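## Task

Take the clear plate out of work nest N2 and put it into the yellow waste bin W1, which is loose on the bench. Apart from the bins, every other item on the bench must finish where it began. The result only counts if it holds without the robot supporting it. At the end, open the gripper and move the hand away.

## Robot and tools

ROBOT. There is one arm with seven joints: waist, shoulder, upper arm roll, elbow, forearm roll, wrist pitch and wrist roll. It ends in a two-finger gripper. The fingers sit off to one side of the wrist flange. When the flange points straight down they lie flat, and wrist roll turns them about. The fingers point along the gripper's +x axis and close along its y axis. The reported hand point lies between the finger pads, roughly 2 cm short of the tips. The arm's base may be tilted relative to the table. A post or block under the base is treated as part of the arm for clearance checks.

FRAME. Every pose uses the scene frame. The origin is on the table top directly under the base, +z is up, and +y is to the left when looking along +x. Positions are in metres. Orientations are quaternions written w first (qw, qx, qy, qz).

ROW FORMAT. A row is 8 numbers in this order: x, y, z, qw, qx, qy, qz, opening. It is an absolute target pose for the hand plus a finger command. Opening runs from -1 to +1. +1 is fully open (0.150 m). -1 is closed, but the pads still leave a 0.071 m gap.

TOOLS.
execute_actions(actions): a list of actions run one after another. Each action is a list of up to 15 rows, one per control step of 1/30 s. If an action has fewer than 15 rows, its last row is repeated until 15 steps are done. An empty list moves nothing and just returns the state and images. An action is rejected if its target is over 0.6 m from the hand's current position along any of the hand's own axes. If the first action fails that check, or any action is malformed, nothing in the call runs. To hold an orientation, repeat its quaternion in every row rather than copying the last reported one, which may have drifted.
move(target, speed, blocking): target is one 8-number row, an absolute pose in the scene frame. The hand follows a straight path toward it. The opening is applied when the move begins. speed is the top path speed in m/s, from 0.002 to 0.5, default 0.25; turning is capped at twice that value in rad/s. A path lasts 0.5 to 10 s and is cut off at 10 s. The path does not avoid obstacles. The real hand lags behind it, can drift off it, and can exceed the speed, mainly when the arm is almost straight. With blocking=false the call returns after 0.5 s while the arm keeps going. Until a result shows the move has ended, other moves and execute_actions are rejected, so call wait or stop first.
wait(seconds): 0 to 10 s. The arm keeps its last command, and a running move carries on. The wait returns early if that move finishes.
stop(): brakes a running move to rest. Faster motion needs more room to brake. The fingers continue to their command.
zoom_image(camera, region): a closer look at part of a camera's latest image. camera is cam_head_left (896x504), cam_head_right (896x504) or cam_wrist (616x616). region is [x0, y0, x1, y1] in pixels from the top-left corner, at most 504 by 504.
finished_scene(scene): ends the current scene, given by its number, after the last command has been held. This cannot be undone. The result tells you whether the goal was met.

MOTION LIMITS. At each step the commanded pose is clipped to no more than 70 mm and 16 degrees from the measured pose. If position and orientation cannot both be reached, position wins. A distant target can take several actions to reach. After an action the arm only continues to the last clipped pose, so the remainder must be sent again. Joints move at most 3.14 rad/s and arrive together. The elbow cannot fully straighten. Joint ranges in rad: waist -6.283 to 6.283, shoulder -2.059 to 2.094, upper arm roll -6.283 to 6.283, elbow -0.192 to 3.927, forearm roll -6.283 to 6.283, wrist pitch -1.693 to 3.142, wrist roll -6.283 to 6.283.

RESULTS. Each result gives the hand's position, quaternion and velocities (m/s, rad/s). The printed position may be off, more so at long reach. Joint positions and Joint velocities list the seven joints base to gripper, then the pad gap in m. grip_measured is the finger opening on the command scale; it may be off by about 0.025 by a constant amount. Hand target is the pose the controller is currently driving toward. A pose unreachable line means the clearance check altered or blocked the command. A move adds a move: line giving its ending (done means at rest near the target; others include off_target, moving, held, fault), the limits that acted, and the distance left to the target. Ending held means a check blocked the last step. limits=paced means the pose was clipped. limits=held means some steps were blocked; after that the arm may move much faster than the speed. MOTOR HOT appears from 65 °C; at 80 °C an OVER-TEMPERATURE FAULT sets the brakes until the motors cool.

GRIPPING. To keep hold of something, command an opening at least about 0.04 below grip_measured. Pads push up to about 20 N each. A fast close can press harder and may even spring the fingers open.

THINGS TO AVOID. Nothing may leave the table. Do not drop, slip, slam, hit hard or push hard on anything. Faster contact hits harder, and a target set deeper past the contact presses harder. If a joint's contact torque reaches its load limit (waist and shoulder 45.5, upper arm roll, elbow and forearm roll 27.3, wrist pitch and wrist roll 18.2 N m, including held weight), the arm stops, backs that joint off slightly, freezes for 10 s and drops the rest of the call. Holding a load warms the motors, even while you are thinking. Loose items may be nudged now and then. The bin W1 is loose and has to stay upright on the bench. Release the plate only when it is fully inside W1.

Each tool is called after ">>>" by a JSON object that holds its "method" and its "body".

## Session

>>> {"method": "execute_actions", "body": {"actions": []}}

Scene clock: 0.00 s.
end_effector_position=(+0.0668, -0.3766, +0.1430) grip_measured=+0.99 end_effector_quat_wxyz=(+0.716, +0.669, +0.137, -0.145) end_effector_velocity=(-0.000, -0.000, +0.000) end_effector_angular_velocity=(-0.001, -0.001, +0.000)
Joint positions: [-1.543  0.652 -0.205  1.425 -0.13   2.257 -1.39   0.15 ]
Joint velocities: [-0.001 -0.     0.001  0.001 -0.    -0.    -0.     0.   ]
Hand target: +0.067, -0.377, +0.143; +0.716, +0.669, +0.137, -0.145

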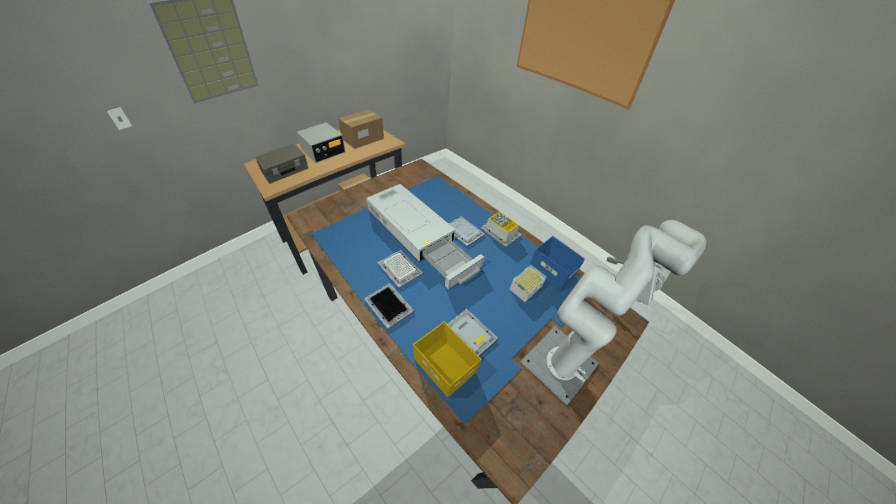

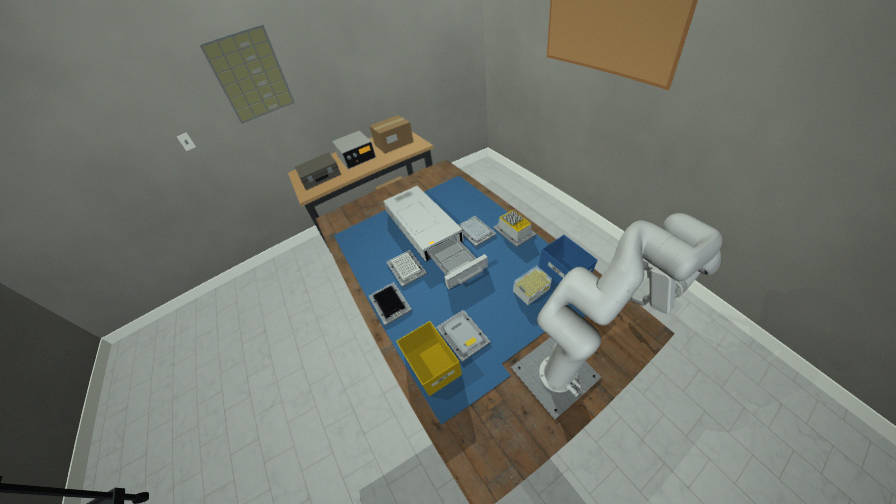

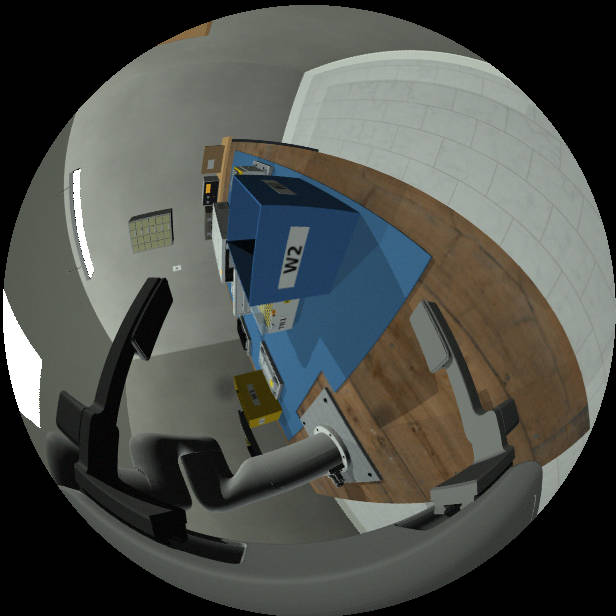

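>>> {"method": "zoom_image", "body": {"camera": "cam_head_left", "region": [360, 170, 600, 330]}}

>>> {"method": "zoom_image", "body": {"camera": "cam_head_right", "region": [360, 170, 600, 330]}}

>>> {"method": "move", "body": {"target": [0.07,-0.38,0.30,0.716,0.669,0.137,-0.145,1]}}

>>> {"method": "move", "body": {"target": [0.50,-0.19,0.28,1,0,0,0,0.3], "speed": 0.3}}

Region (360, 170, 600, 330) of cam_head_left's 896x504 image, scaled by 2.100, with more detail than that image has.

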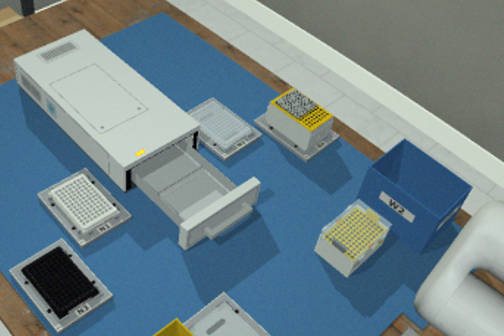

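Region (360, 170, 600, 330) of cam_head_right's 896x504 image, scaled by 2.100, with more detail than that image has.

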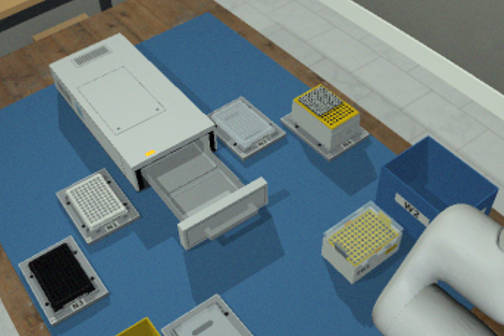

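Scene clock: 4.00 s.
end_effector_position=(+0.0701, -0.3798, +0.2993) grip_measured=+0.99 end_effector_quat_wxyz=(+0.715, +0.670, +0.137, -0.145) end_effector_velocity=(-0.001, -0.001, +0.005) end_effector_angular_velocity=(-0.007, +0.001, -0.001)
Joint positions: [-1.53   0.445 -0.206  1.575 -0.224  2.611 -1.466  0.15 ]
Joint velocities: [-0.001 -0.005 -0.001  0.009 -0.003  0.007 -0.002 -0.   ]
Hand target: +0.070, -0.380, +0.300; +0.716, +0.669, +0.137, -0.145
Off the commanded pose: 0.001 m, 0 deg.
move: done

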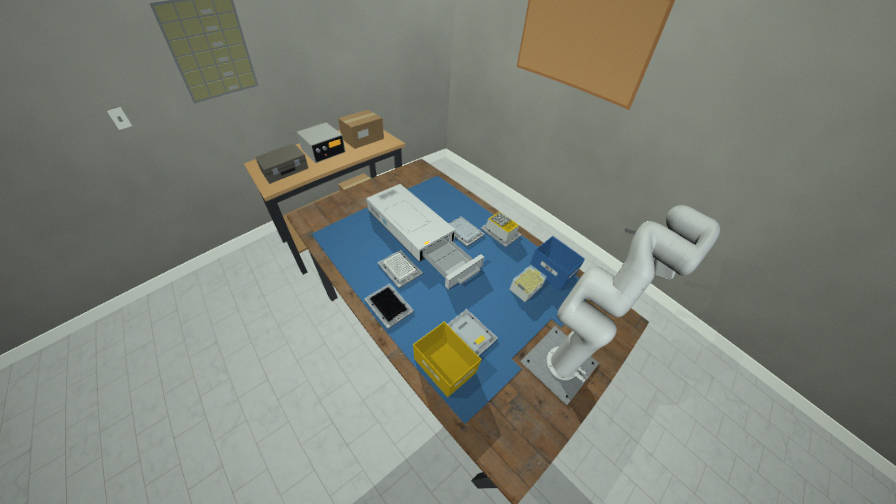

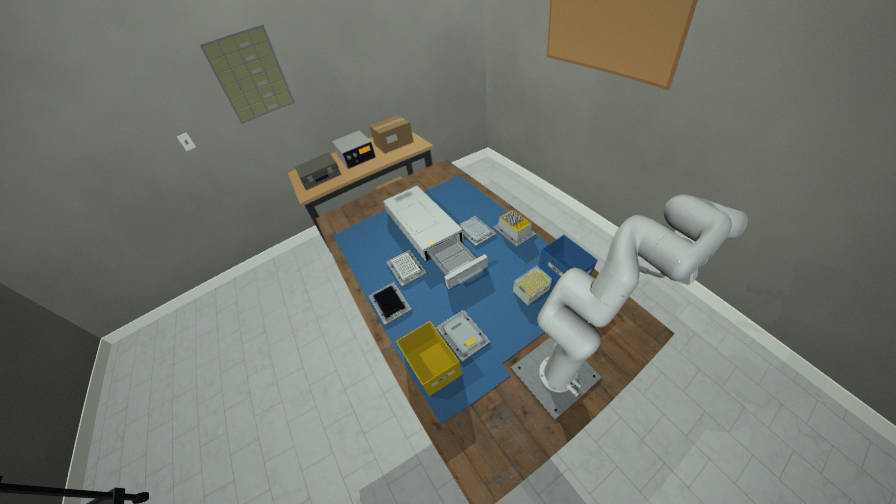

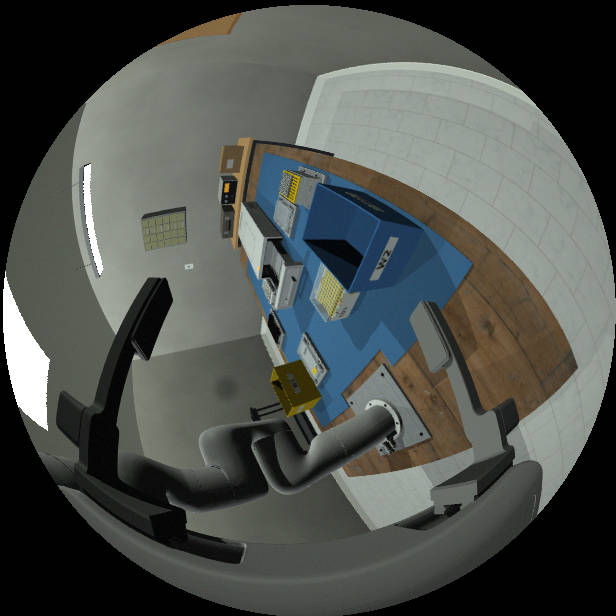

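Scene clock: 7.07 s.
end_effector_position=(+0.4989, -0.1904, +0.2785) grip_measured=+0.30 end_effector_quat_wxyz=(+1.000, -0.000, +0.003, +0.001) end_effector_velocity=(+0.002, +0.003, -0.000) end_effector_angular_velocity=(-0.005, +0.001, +0.006)
Joint positions: [-0.981 -0.199  0.449  0.748  0.095  0.926 -0.572  0.122]
Joint velocities: [ 0.002  0.002  0.005  0.001 -0.006 -0.003  0.005 -0.   ]
Hand target: +0.499, -0.190, +0.278; +1.000, -0.001, +0.003, +0.002
Off the commanded pose: 0.002 m, 0 deg.
move: done

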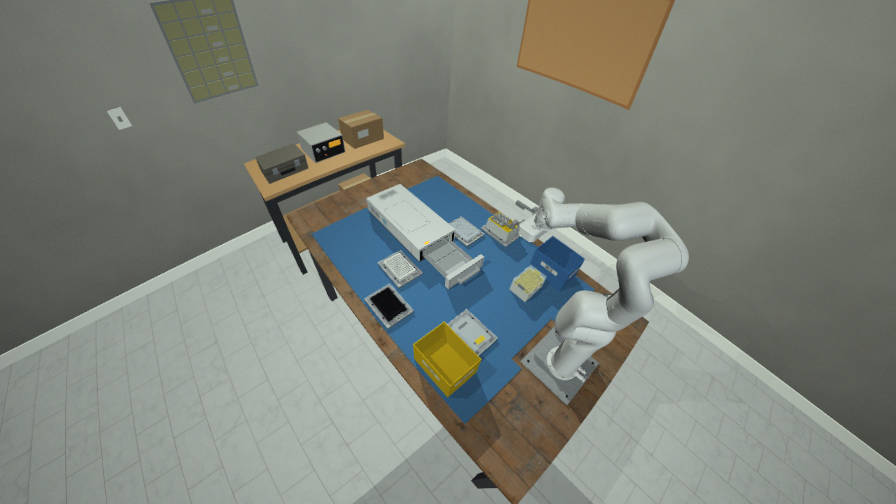

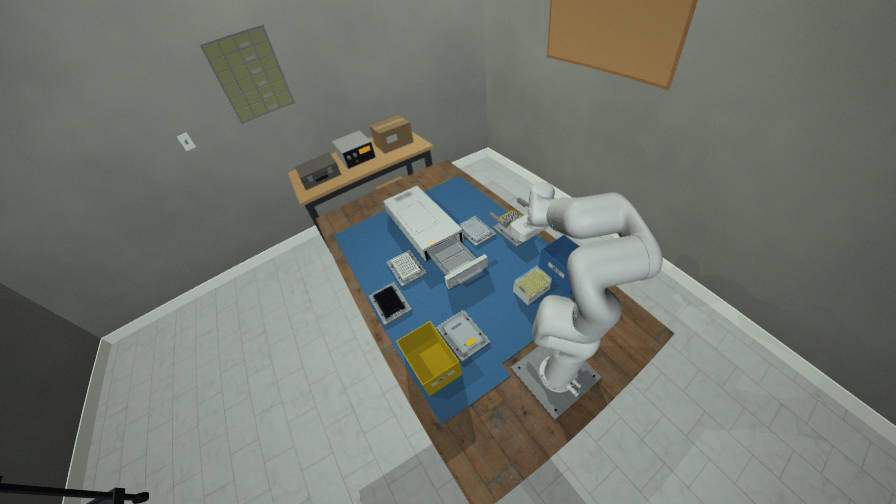

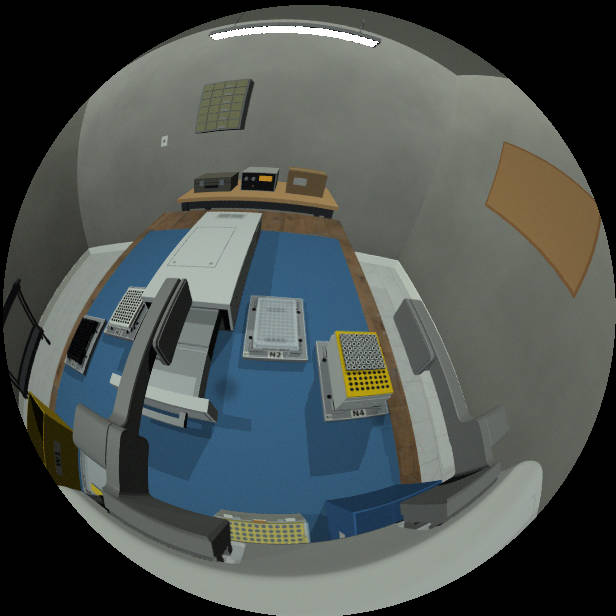

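>>> {"method": "move", "body": {"target": [0.73,-0.19,0.16,1,0,0,0,-0.1], "speed": 0.25}}

>>> {"method": "zoom_image", "body": {"camera": "cam_head_left", "region": [420, 160, 600, 310]}}

>>> {"method": "zoom_image", "body": {"camera": "cam_head_right", "region": [420, 160, 600, 310]}}

Scene clock: 15.40 s.
end_effector_position=(+0.7298, -0.1906, +0.1606) grip_measured=-0.10 end_effector_quat_wxyz=(+1.000, -0.001, +0.000, -0.000) end_effector_velocity=(+0.001, +0.002, -0.003) end_effector_angular_velocity=(+0.003, +0.003, +0.003)
Joint positions: [-0.716  0.725  0.471  1.546 -0.405  0.91  -0.07   0.107]
Joint velocities: [ 0.005  0.009 -0.     0.006 -0.     0.002  0.     0.   ]
Hand target: +0.730, -0.190, +0.160; +1.000, -0.001, +0.000, +0.000
Off the commanded pose: 0.001 m, 0 deg.
move: done

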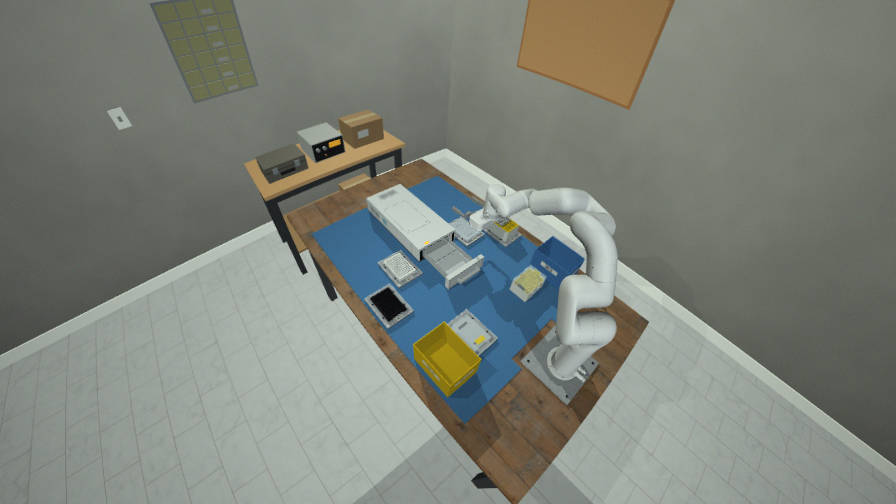

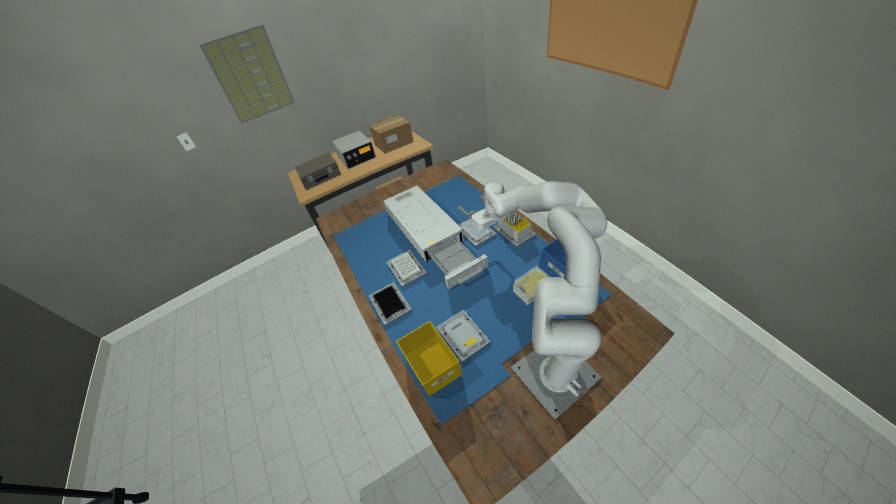

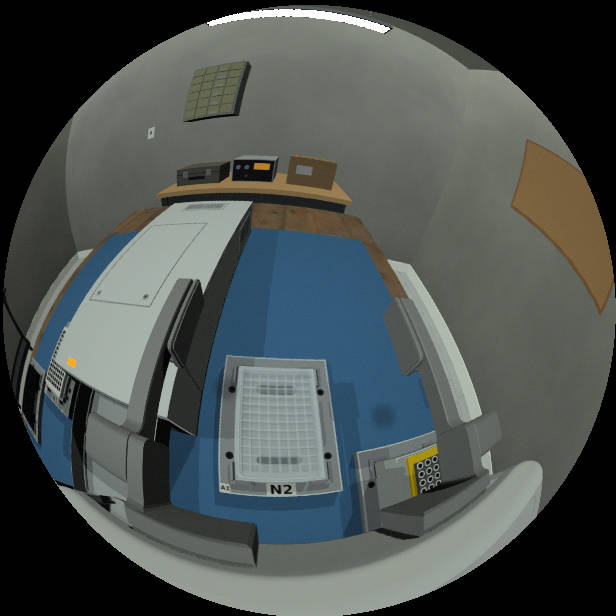

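Region (420, 160, 600, 310) of cam_head_left's 896x504 image, scaled by 2.800, with more detail than that image has.

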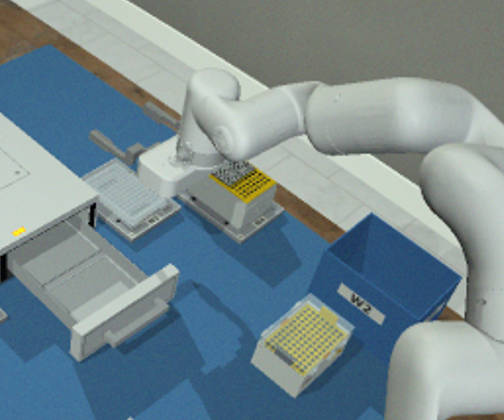

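Region (420, 160, 600, 310) of cam_head_right's 896x504 image, scaled by 2.800, with more detail than that image has.

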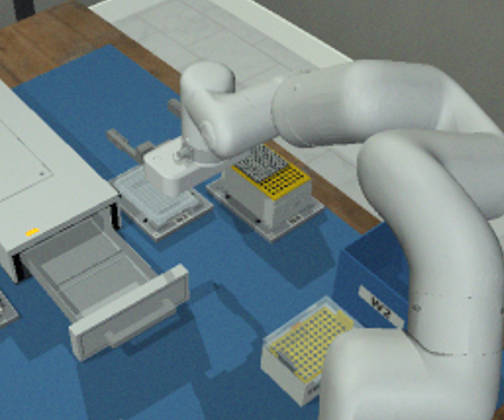

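>>> {"method": "move", "body": {"target": [0.73,-0.185,0.10,1,0,0,0,-0.1], "speed": 0.08}}

>>> {"method": "zoom_image", "body": {"camera": "cam_head_left", "region": [430, 170, 550, 270]}}

>>> {"method": "zoom_image", "body": {"camera": "cam_head_right", "region": [440, 170, 560, 270]}}

Scene clock: 25.83 s.
end_effector_position=(+0.7302, -0.1852, +0.1007) grip_measured=-0.10 end_effector_quat_wxyz=(+1.000, -0.000, -0.000, -0.000) end_effector_velocity=(+0.002, -0.002, +0.004) end_effector_angular_velocity=(-0.004, -0.008, -0.002)
Joint positions: [-0.685  0.831  0.431  1.541 -0.456  0.802 -0.031  0.107]
Joint velocities: [ 0.    -0.001 -0.001  0.005 -0.002 -0.004  0.002  0.   ]
Hand target: +0.730, -0.185, +0.100; +1.000, -0.000, -0.000, +0.000
Off the commanded pose: 0.001 m, 0 deg.
move: done

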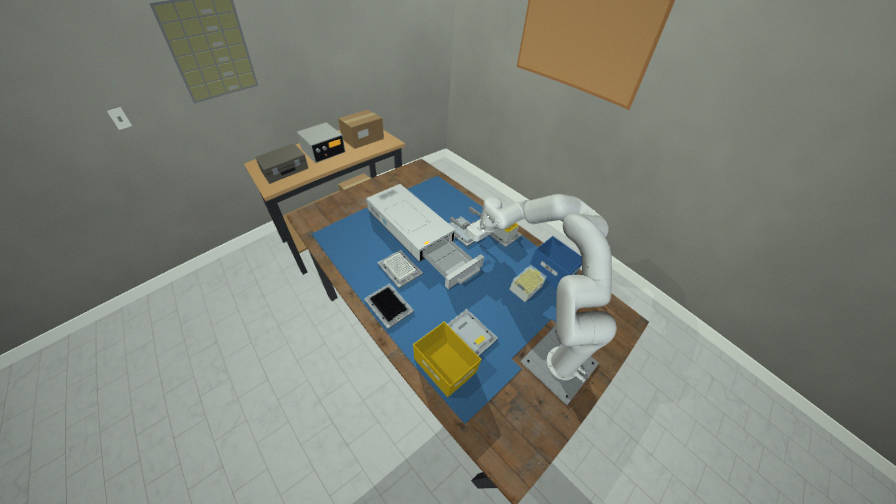

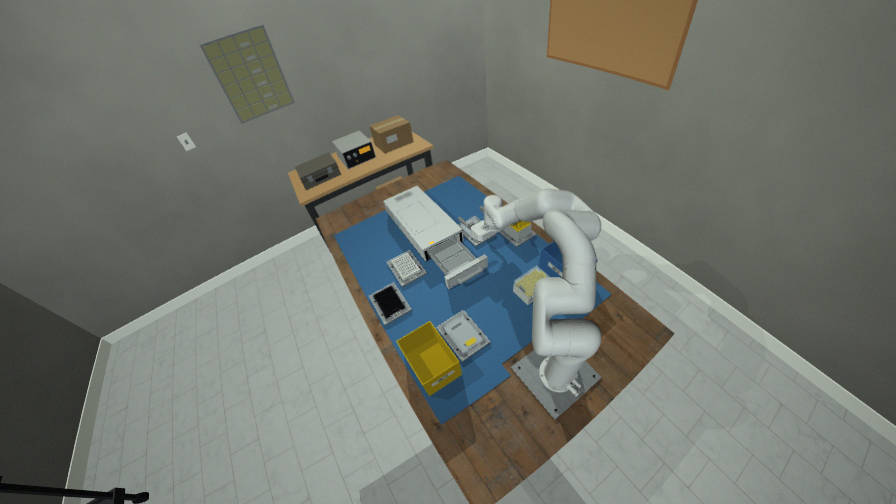

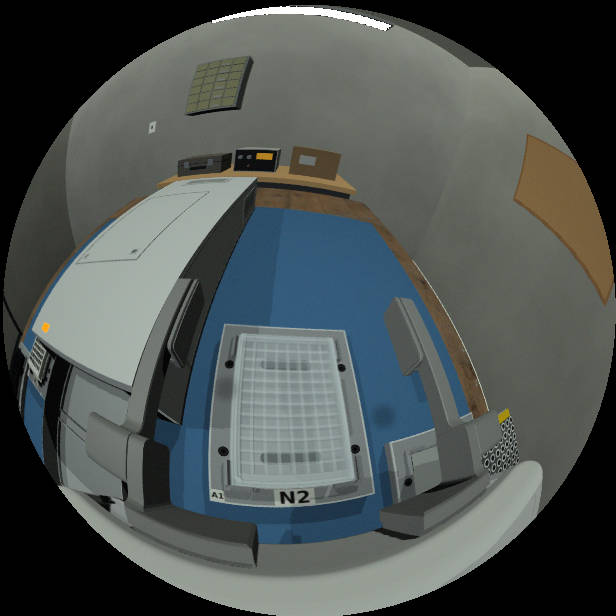

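Region (430, 170, 550, 270) of cam_head_left's 896x504 image, scaled by 4.200, with more detail than that image has.

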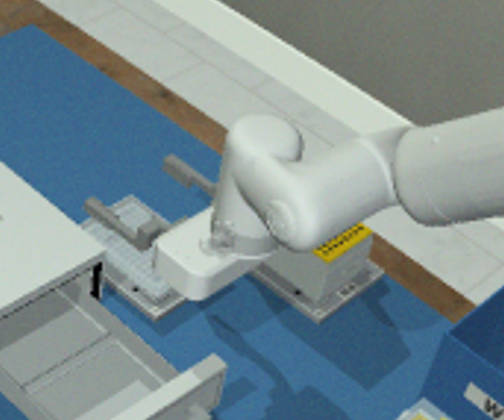

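Region (440, 170, 560, 270) of cam_head_right's 896x504 image, scaled by 4.200, with more detail than that image has.

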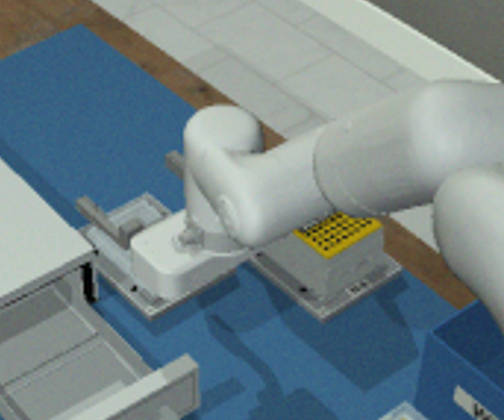

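>>> {"method": "move", "body": {"target": [0.73,-0.185,0.065,1,0,0,0,-0.1], "speed": 0.03}}

>>> {"method": "zoom_image", "body": {"camera": "cam_head_left", "region": [430, 170, 550, 270]}}

>>> {"method": "zoom_image", "body": {"camera": "cam_head_right", "region": [440, 170, 560, 270]}}

Scene clock: 30.90 s.
end_effector_position=(+0.7301, -0.1850, +0.0652) grip_measured=-0.10 end_effector_quat_wxyz=(+1.000, -0.000, -0.000, -0.000) end_effector_velocity=(+0.002, -0.002, +0.004) end_effector_angular_velocity=(-0.004, -0.009, -0.001)
Joint positions: [-0.666  0.903  0.403  1.559 -0.483  0.748 -0.017  0.107]
Joint velocities: [-0.001 -0.002 -0.     0.005 -0.002 -0.004  0.001 -0.   ]
Hand target: +0.730, -0.185, +0.065; +1.000, -0.000, -0.000, +0.000
Off the commanded pose: 0.000 m, 0 deg.
move: done

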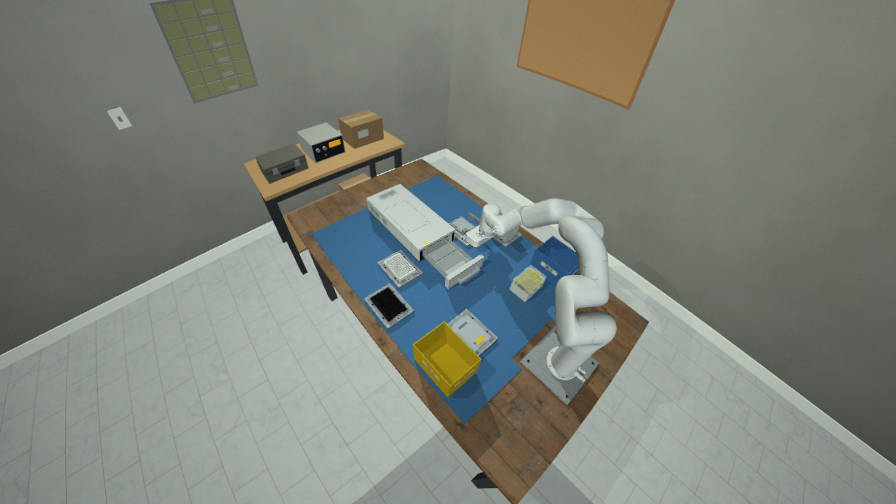

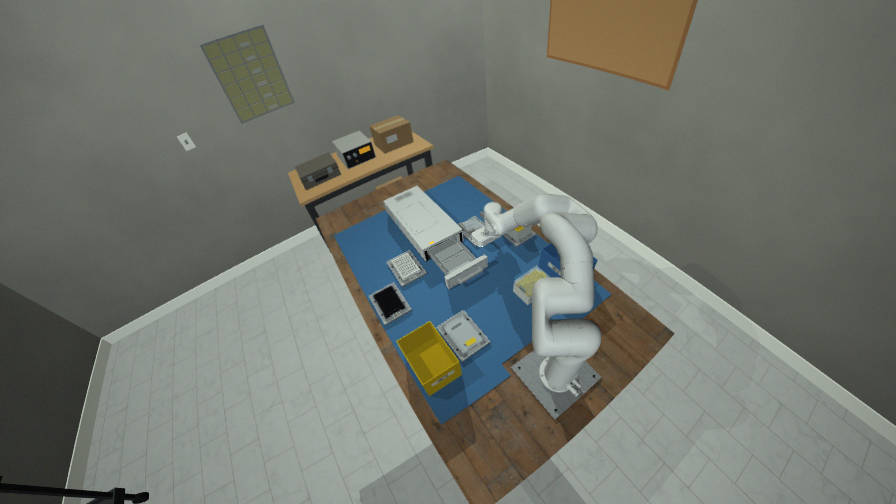

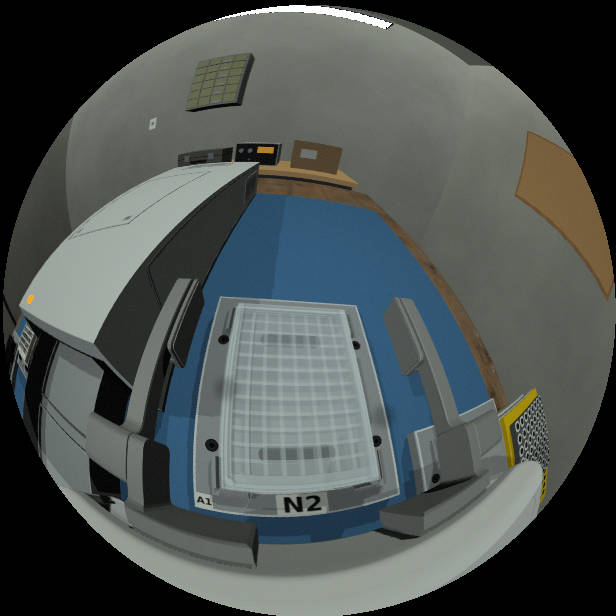

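Region (430, 170, 550, 270) of cam_head_left's 896x504 image, scaled by 4.200, with more detail than that image has.

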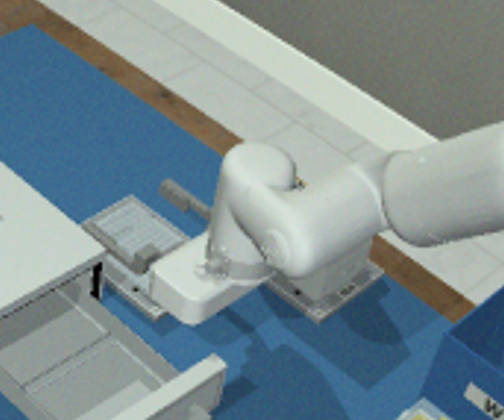

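Region (440, 170, 560, 270) of cam_head_right's 896x504 image, scaled by 4.200, with more detail than that image has.

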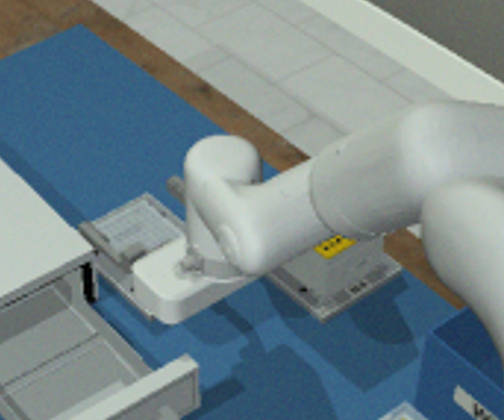

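>>> {"method": "move", "body": {"target": [0.72,-0.187,0.042,1,0,0,0,-0.1], "speed": 0.025}}

>>> {"method": "zoom_image", "body": {"camera": "cam_head_right", "region": [440, 170, 560, 270]}}

Scene clock: 36.90 s.
end_effector_position=(+0.7201, -0.1870, +0.0421) grip_measured=-0.10 end_effector_quat_wxyz=(+1.000, -0.000, -0.000, -0.000) end_effector_velocity=(+0.002, -0.001, +0.003) end_effector_angular_velocity=(-0.003, -0.006, -0.000)
Joint positions: [-0.67   0.929  0.384  1.531 -0.503  0.693 -0.008  0.107]
Joint velocities: [ 0.001 -0.002 -0.     0.003 -0.    -0.002  0.    -0.   ]
Hand target: +0.720, -0.187, +0.042; +1.000, -0.000, +0.000, -0.000
Off the commanded pose: 0.000 m, 0 deg.
move: done

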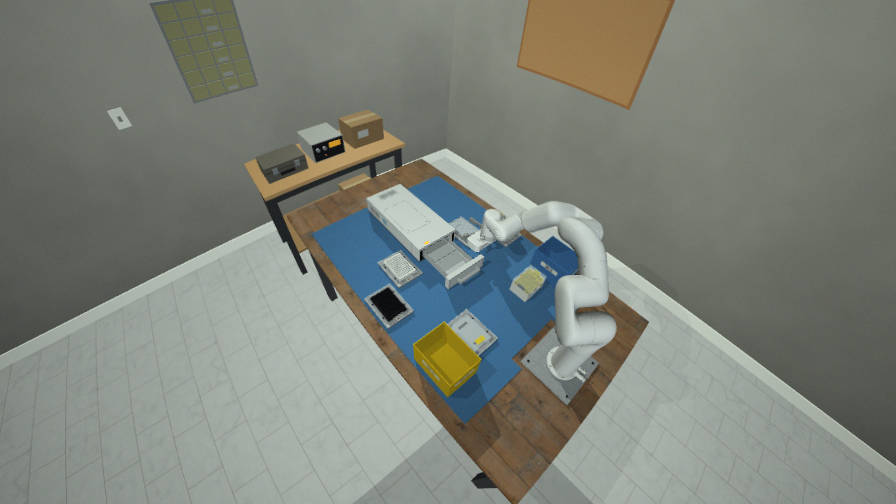

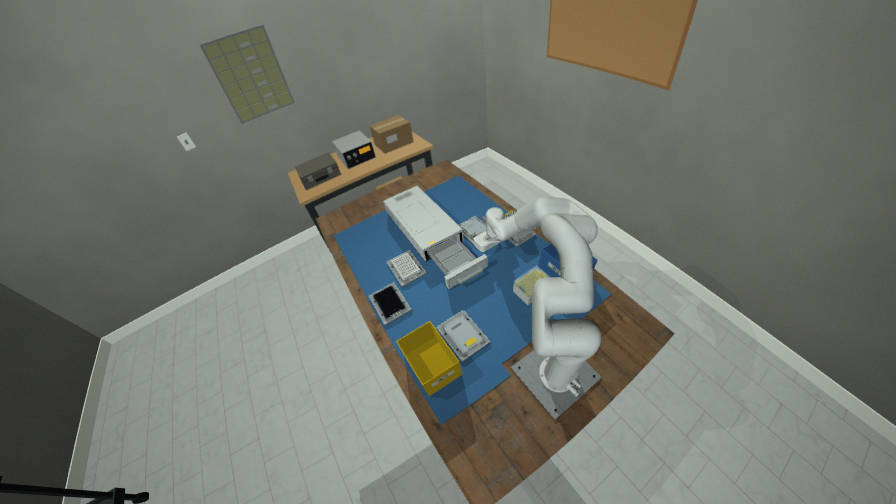

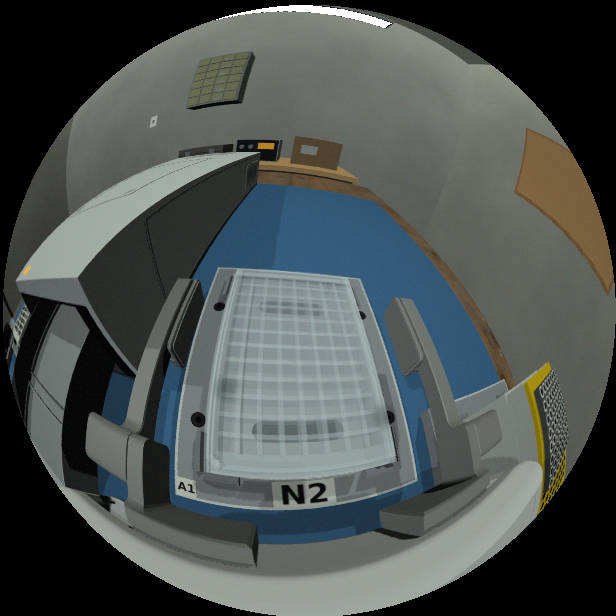

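Region (440, 170, 560, 270) of cam_head_right's 896x504 image, scaled by 4.200, with more detail than that image has.

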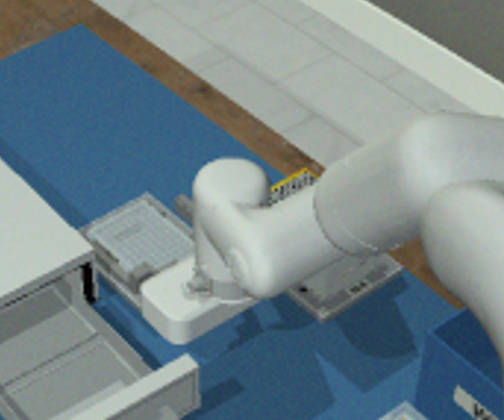

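>>> {"method": "move", "body": {"target": [0.72,-0.1885,0.024,1,0,0,0,-0.1], "speed": 0.015}}

>>> {"method": "zoom_image", "body": {"camera": "cam_wrist", "region": [120, 240, 600, 560]}}

Scene clock: 42.23 s.
end_effector_position=(+0.7211, -0.1887, +0.0264) grip_measured=-0.10 end_effector_quat_wxyz=(+1.000, -0.001, -0.002, +0.000) end_effector_velocity=(-0.001, -0.001, -0.002) end_effector_angular_velocity=(+0.000, +0.002, -0.001)
Joint positions: [-0.661  0.97   0.37   1.552 -0.514  0.669 -0.005  0.107]
Joint velocities: [-0.     0.002 -0.001  0.001 -0.     0.     0.     0.   ]
Hand target: +0.720, -0.189, +0.024; +1.000, -0.000, -0.000, +0.000
Off the commanded pose: 0.003 m, 0 deg.
move: done

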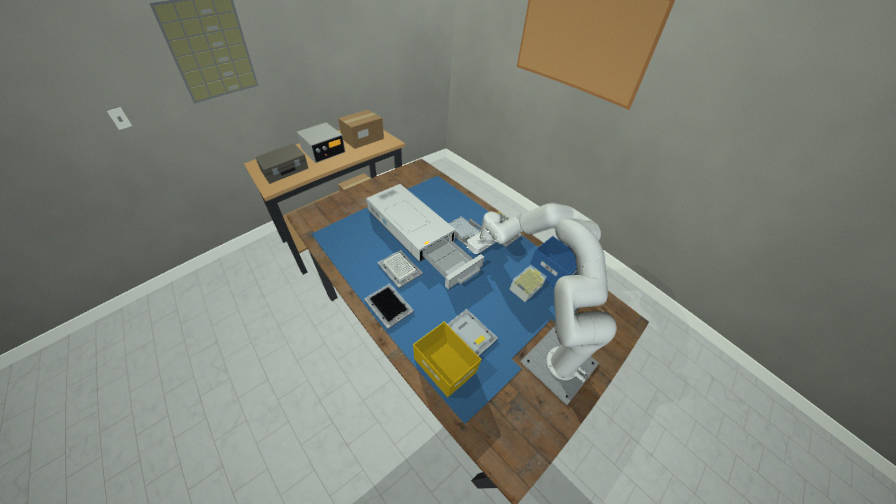

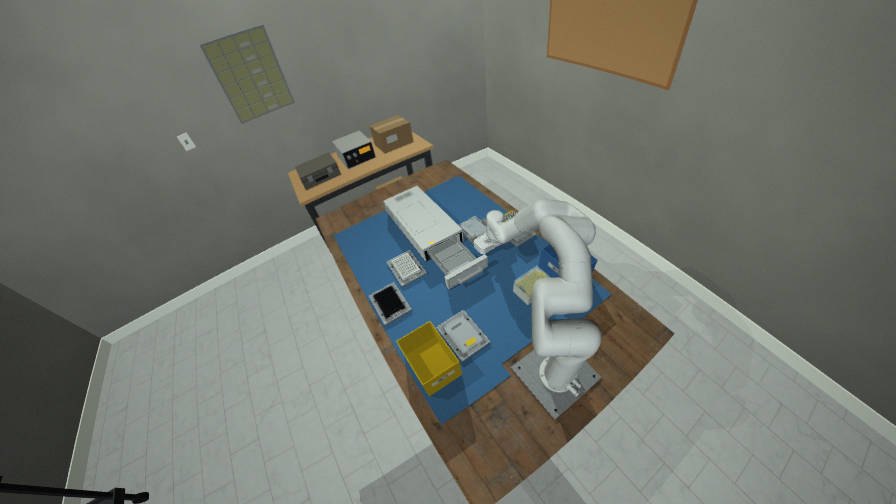

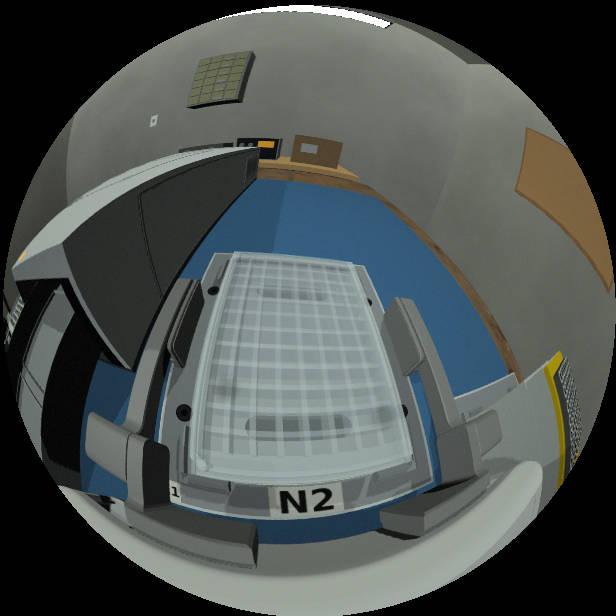

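Region (120, 240, 600, 560) of cam_wrist's 616x616 image, scaled by 1.050, with more detail than that image has.

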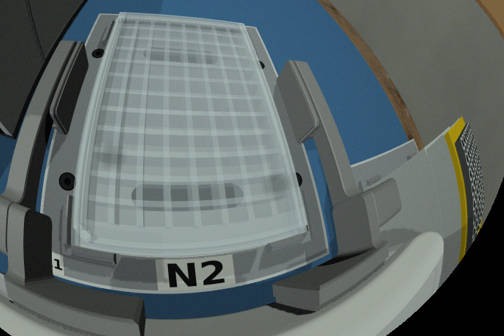

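>>> {"method": "execute_actions", "body": {"actions": [[[0.72,-0.187,0.0295,1,0,0,0,-0.2],[0.72,-0.187,0.0295,1,0,0,0,-0.25],[0.72,-0.187,0.0295,1,0,0,0,-0.3],[0.72,-0.187,0.0295,1,0,0,0,-0.35],[0.72,-0.187,0.0295,1,0,0,0,-0.4],[0.72,-0.187,0.0295,1,0,0,0,-0.45],[0.72,-0.187,0.0295,1,0,0,0,-0.5]],[[0.72,-0.187,0.0295,1,0,0,0,-0.53],[0.72,-0.187,0.0295,1,0,0,0,-0.55],[0.72,-0.187,0.0295,1,0,0,0,-0.57],[0.72,-0.187,0.0295,1,0,0,0,-0.59],[0.72,-0.187,0.0295,1,0,0,0,-0.61],[0.72,-0.187,0.0295,1,0,0,0,-0.63],[0.72,-0.187,0.0295,1,0,0,0,-0.65],[0.72,-0.187,0.0295,1,0,0,0,-0.67],[0.72,-0.187,0.0295,1,0,0,0,-0.69],[0.72,-0.187,0.0295,1,0,0,0,-0.71],[0.72,-0.187,0.0295,1,0,0,0,-0.73],[0.72,-0.187,0.0295,1,0,0,0,-0.75],[0.72,-0.187,0.0295,1,0,0,0,-0.77],[0.72,-0.187,0.0295,1,0,0,0,-0.79],[0.72,-0.187,0.0295,1,0,0,0,-0.82]]]}}

>>> {"method": "zoom_image", "body": {"camera": "cam_wrist", "region": [120, 240, 500, 540]}}

Scene clock: 50.70 s.
end_effector_position=(+0.7189, -0.1863, +0.0273) grip_measured=-0.64 end_effector_quat_wxyz=(+1.000, +0.001, +0.002, +0.000) end_effector_velocity=(+0.001, -0.000, +0.002) end_effector_angular_velocity=(-0.002, -0.003, +0.000)
Joint positions: [-0.662  0.959  0.372  1.541 -0.511  0.676 -0.005  0.085]
Joint velocities: [ 0.001 -0.001 -0.001  0.002  0.    -0.001 -0.    -0.   ]
Hand target: +0.720, -0.187, +0.029; +1.000, -0.000, +0.000, +0.000
Off the commanded pose: 0.003 m, 0 deg.

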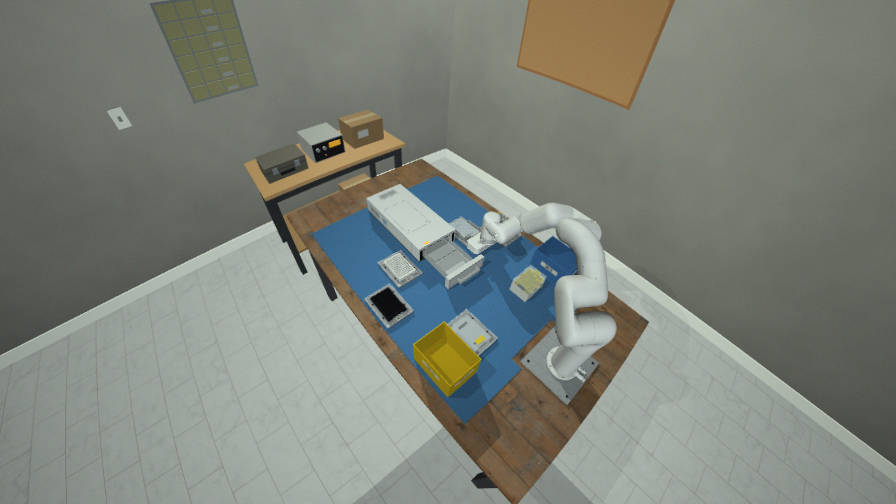

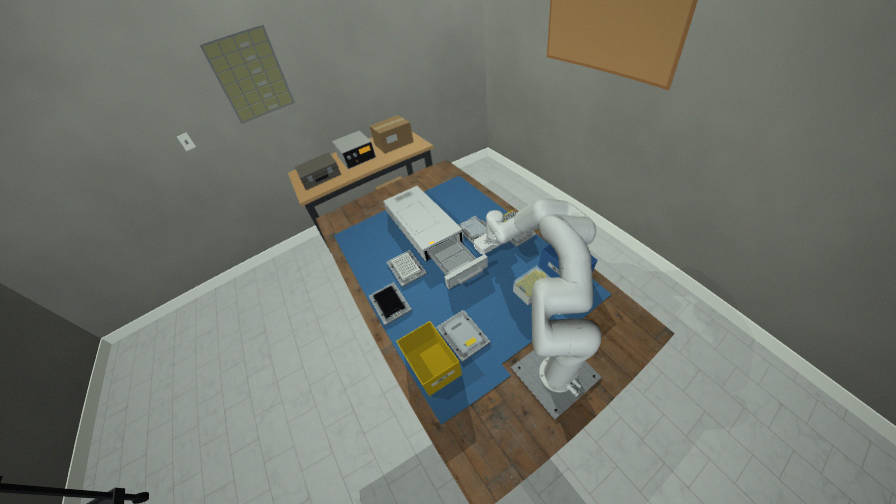

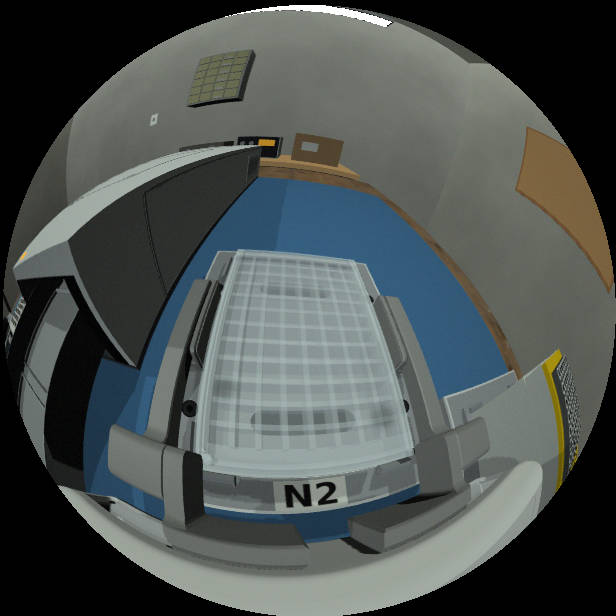

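Region (120, 240, 500, 540) of cam_wrist's 616x616 image, scaled by 1.326, with more detail than that image has; it fills the top 398 rows of this view, and the rest is white.

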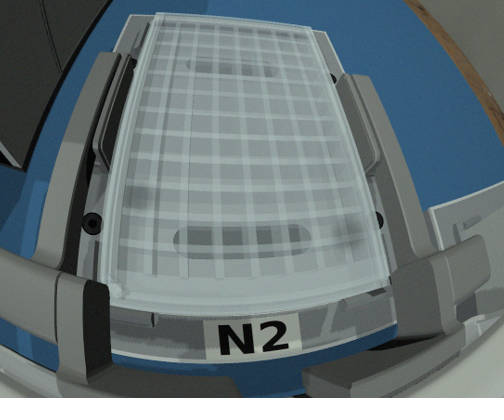

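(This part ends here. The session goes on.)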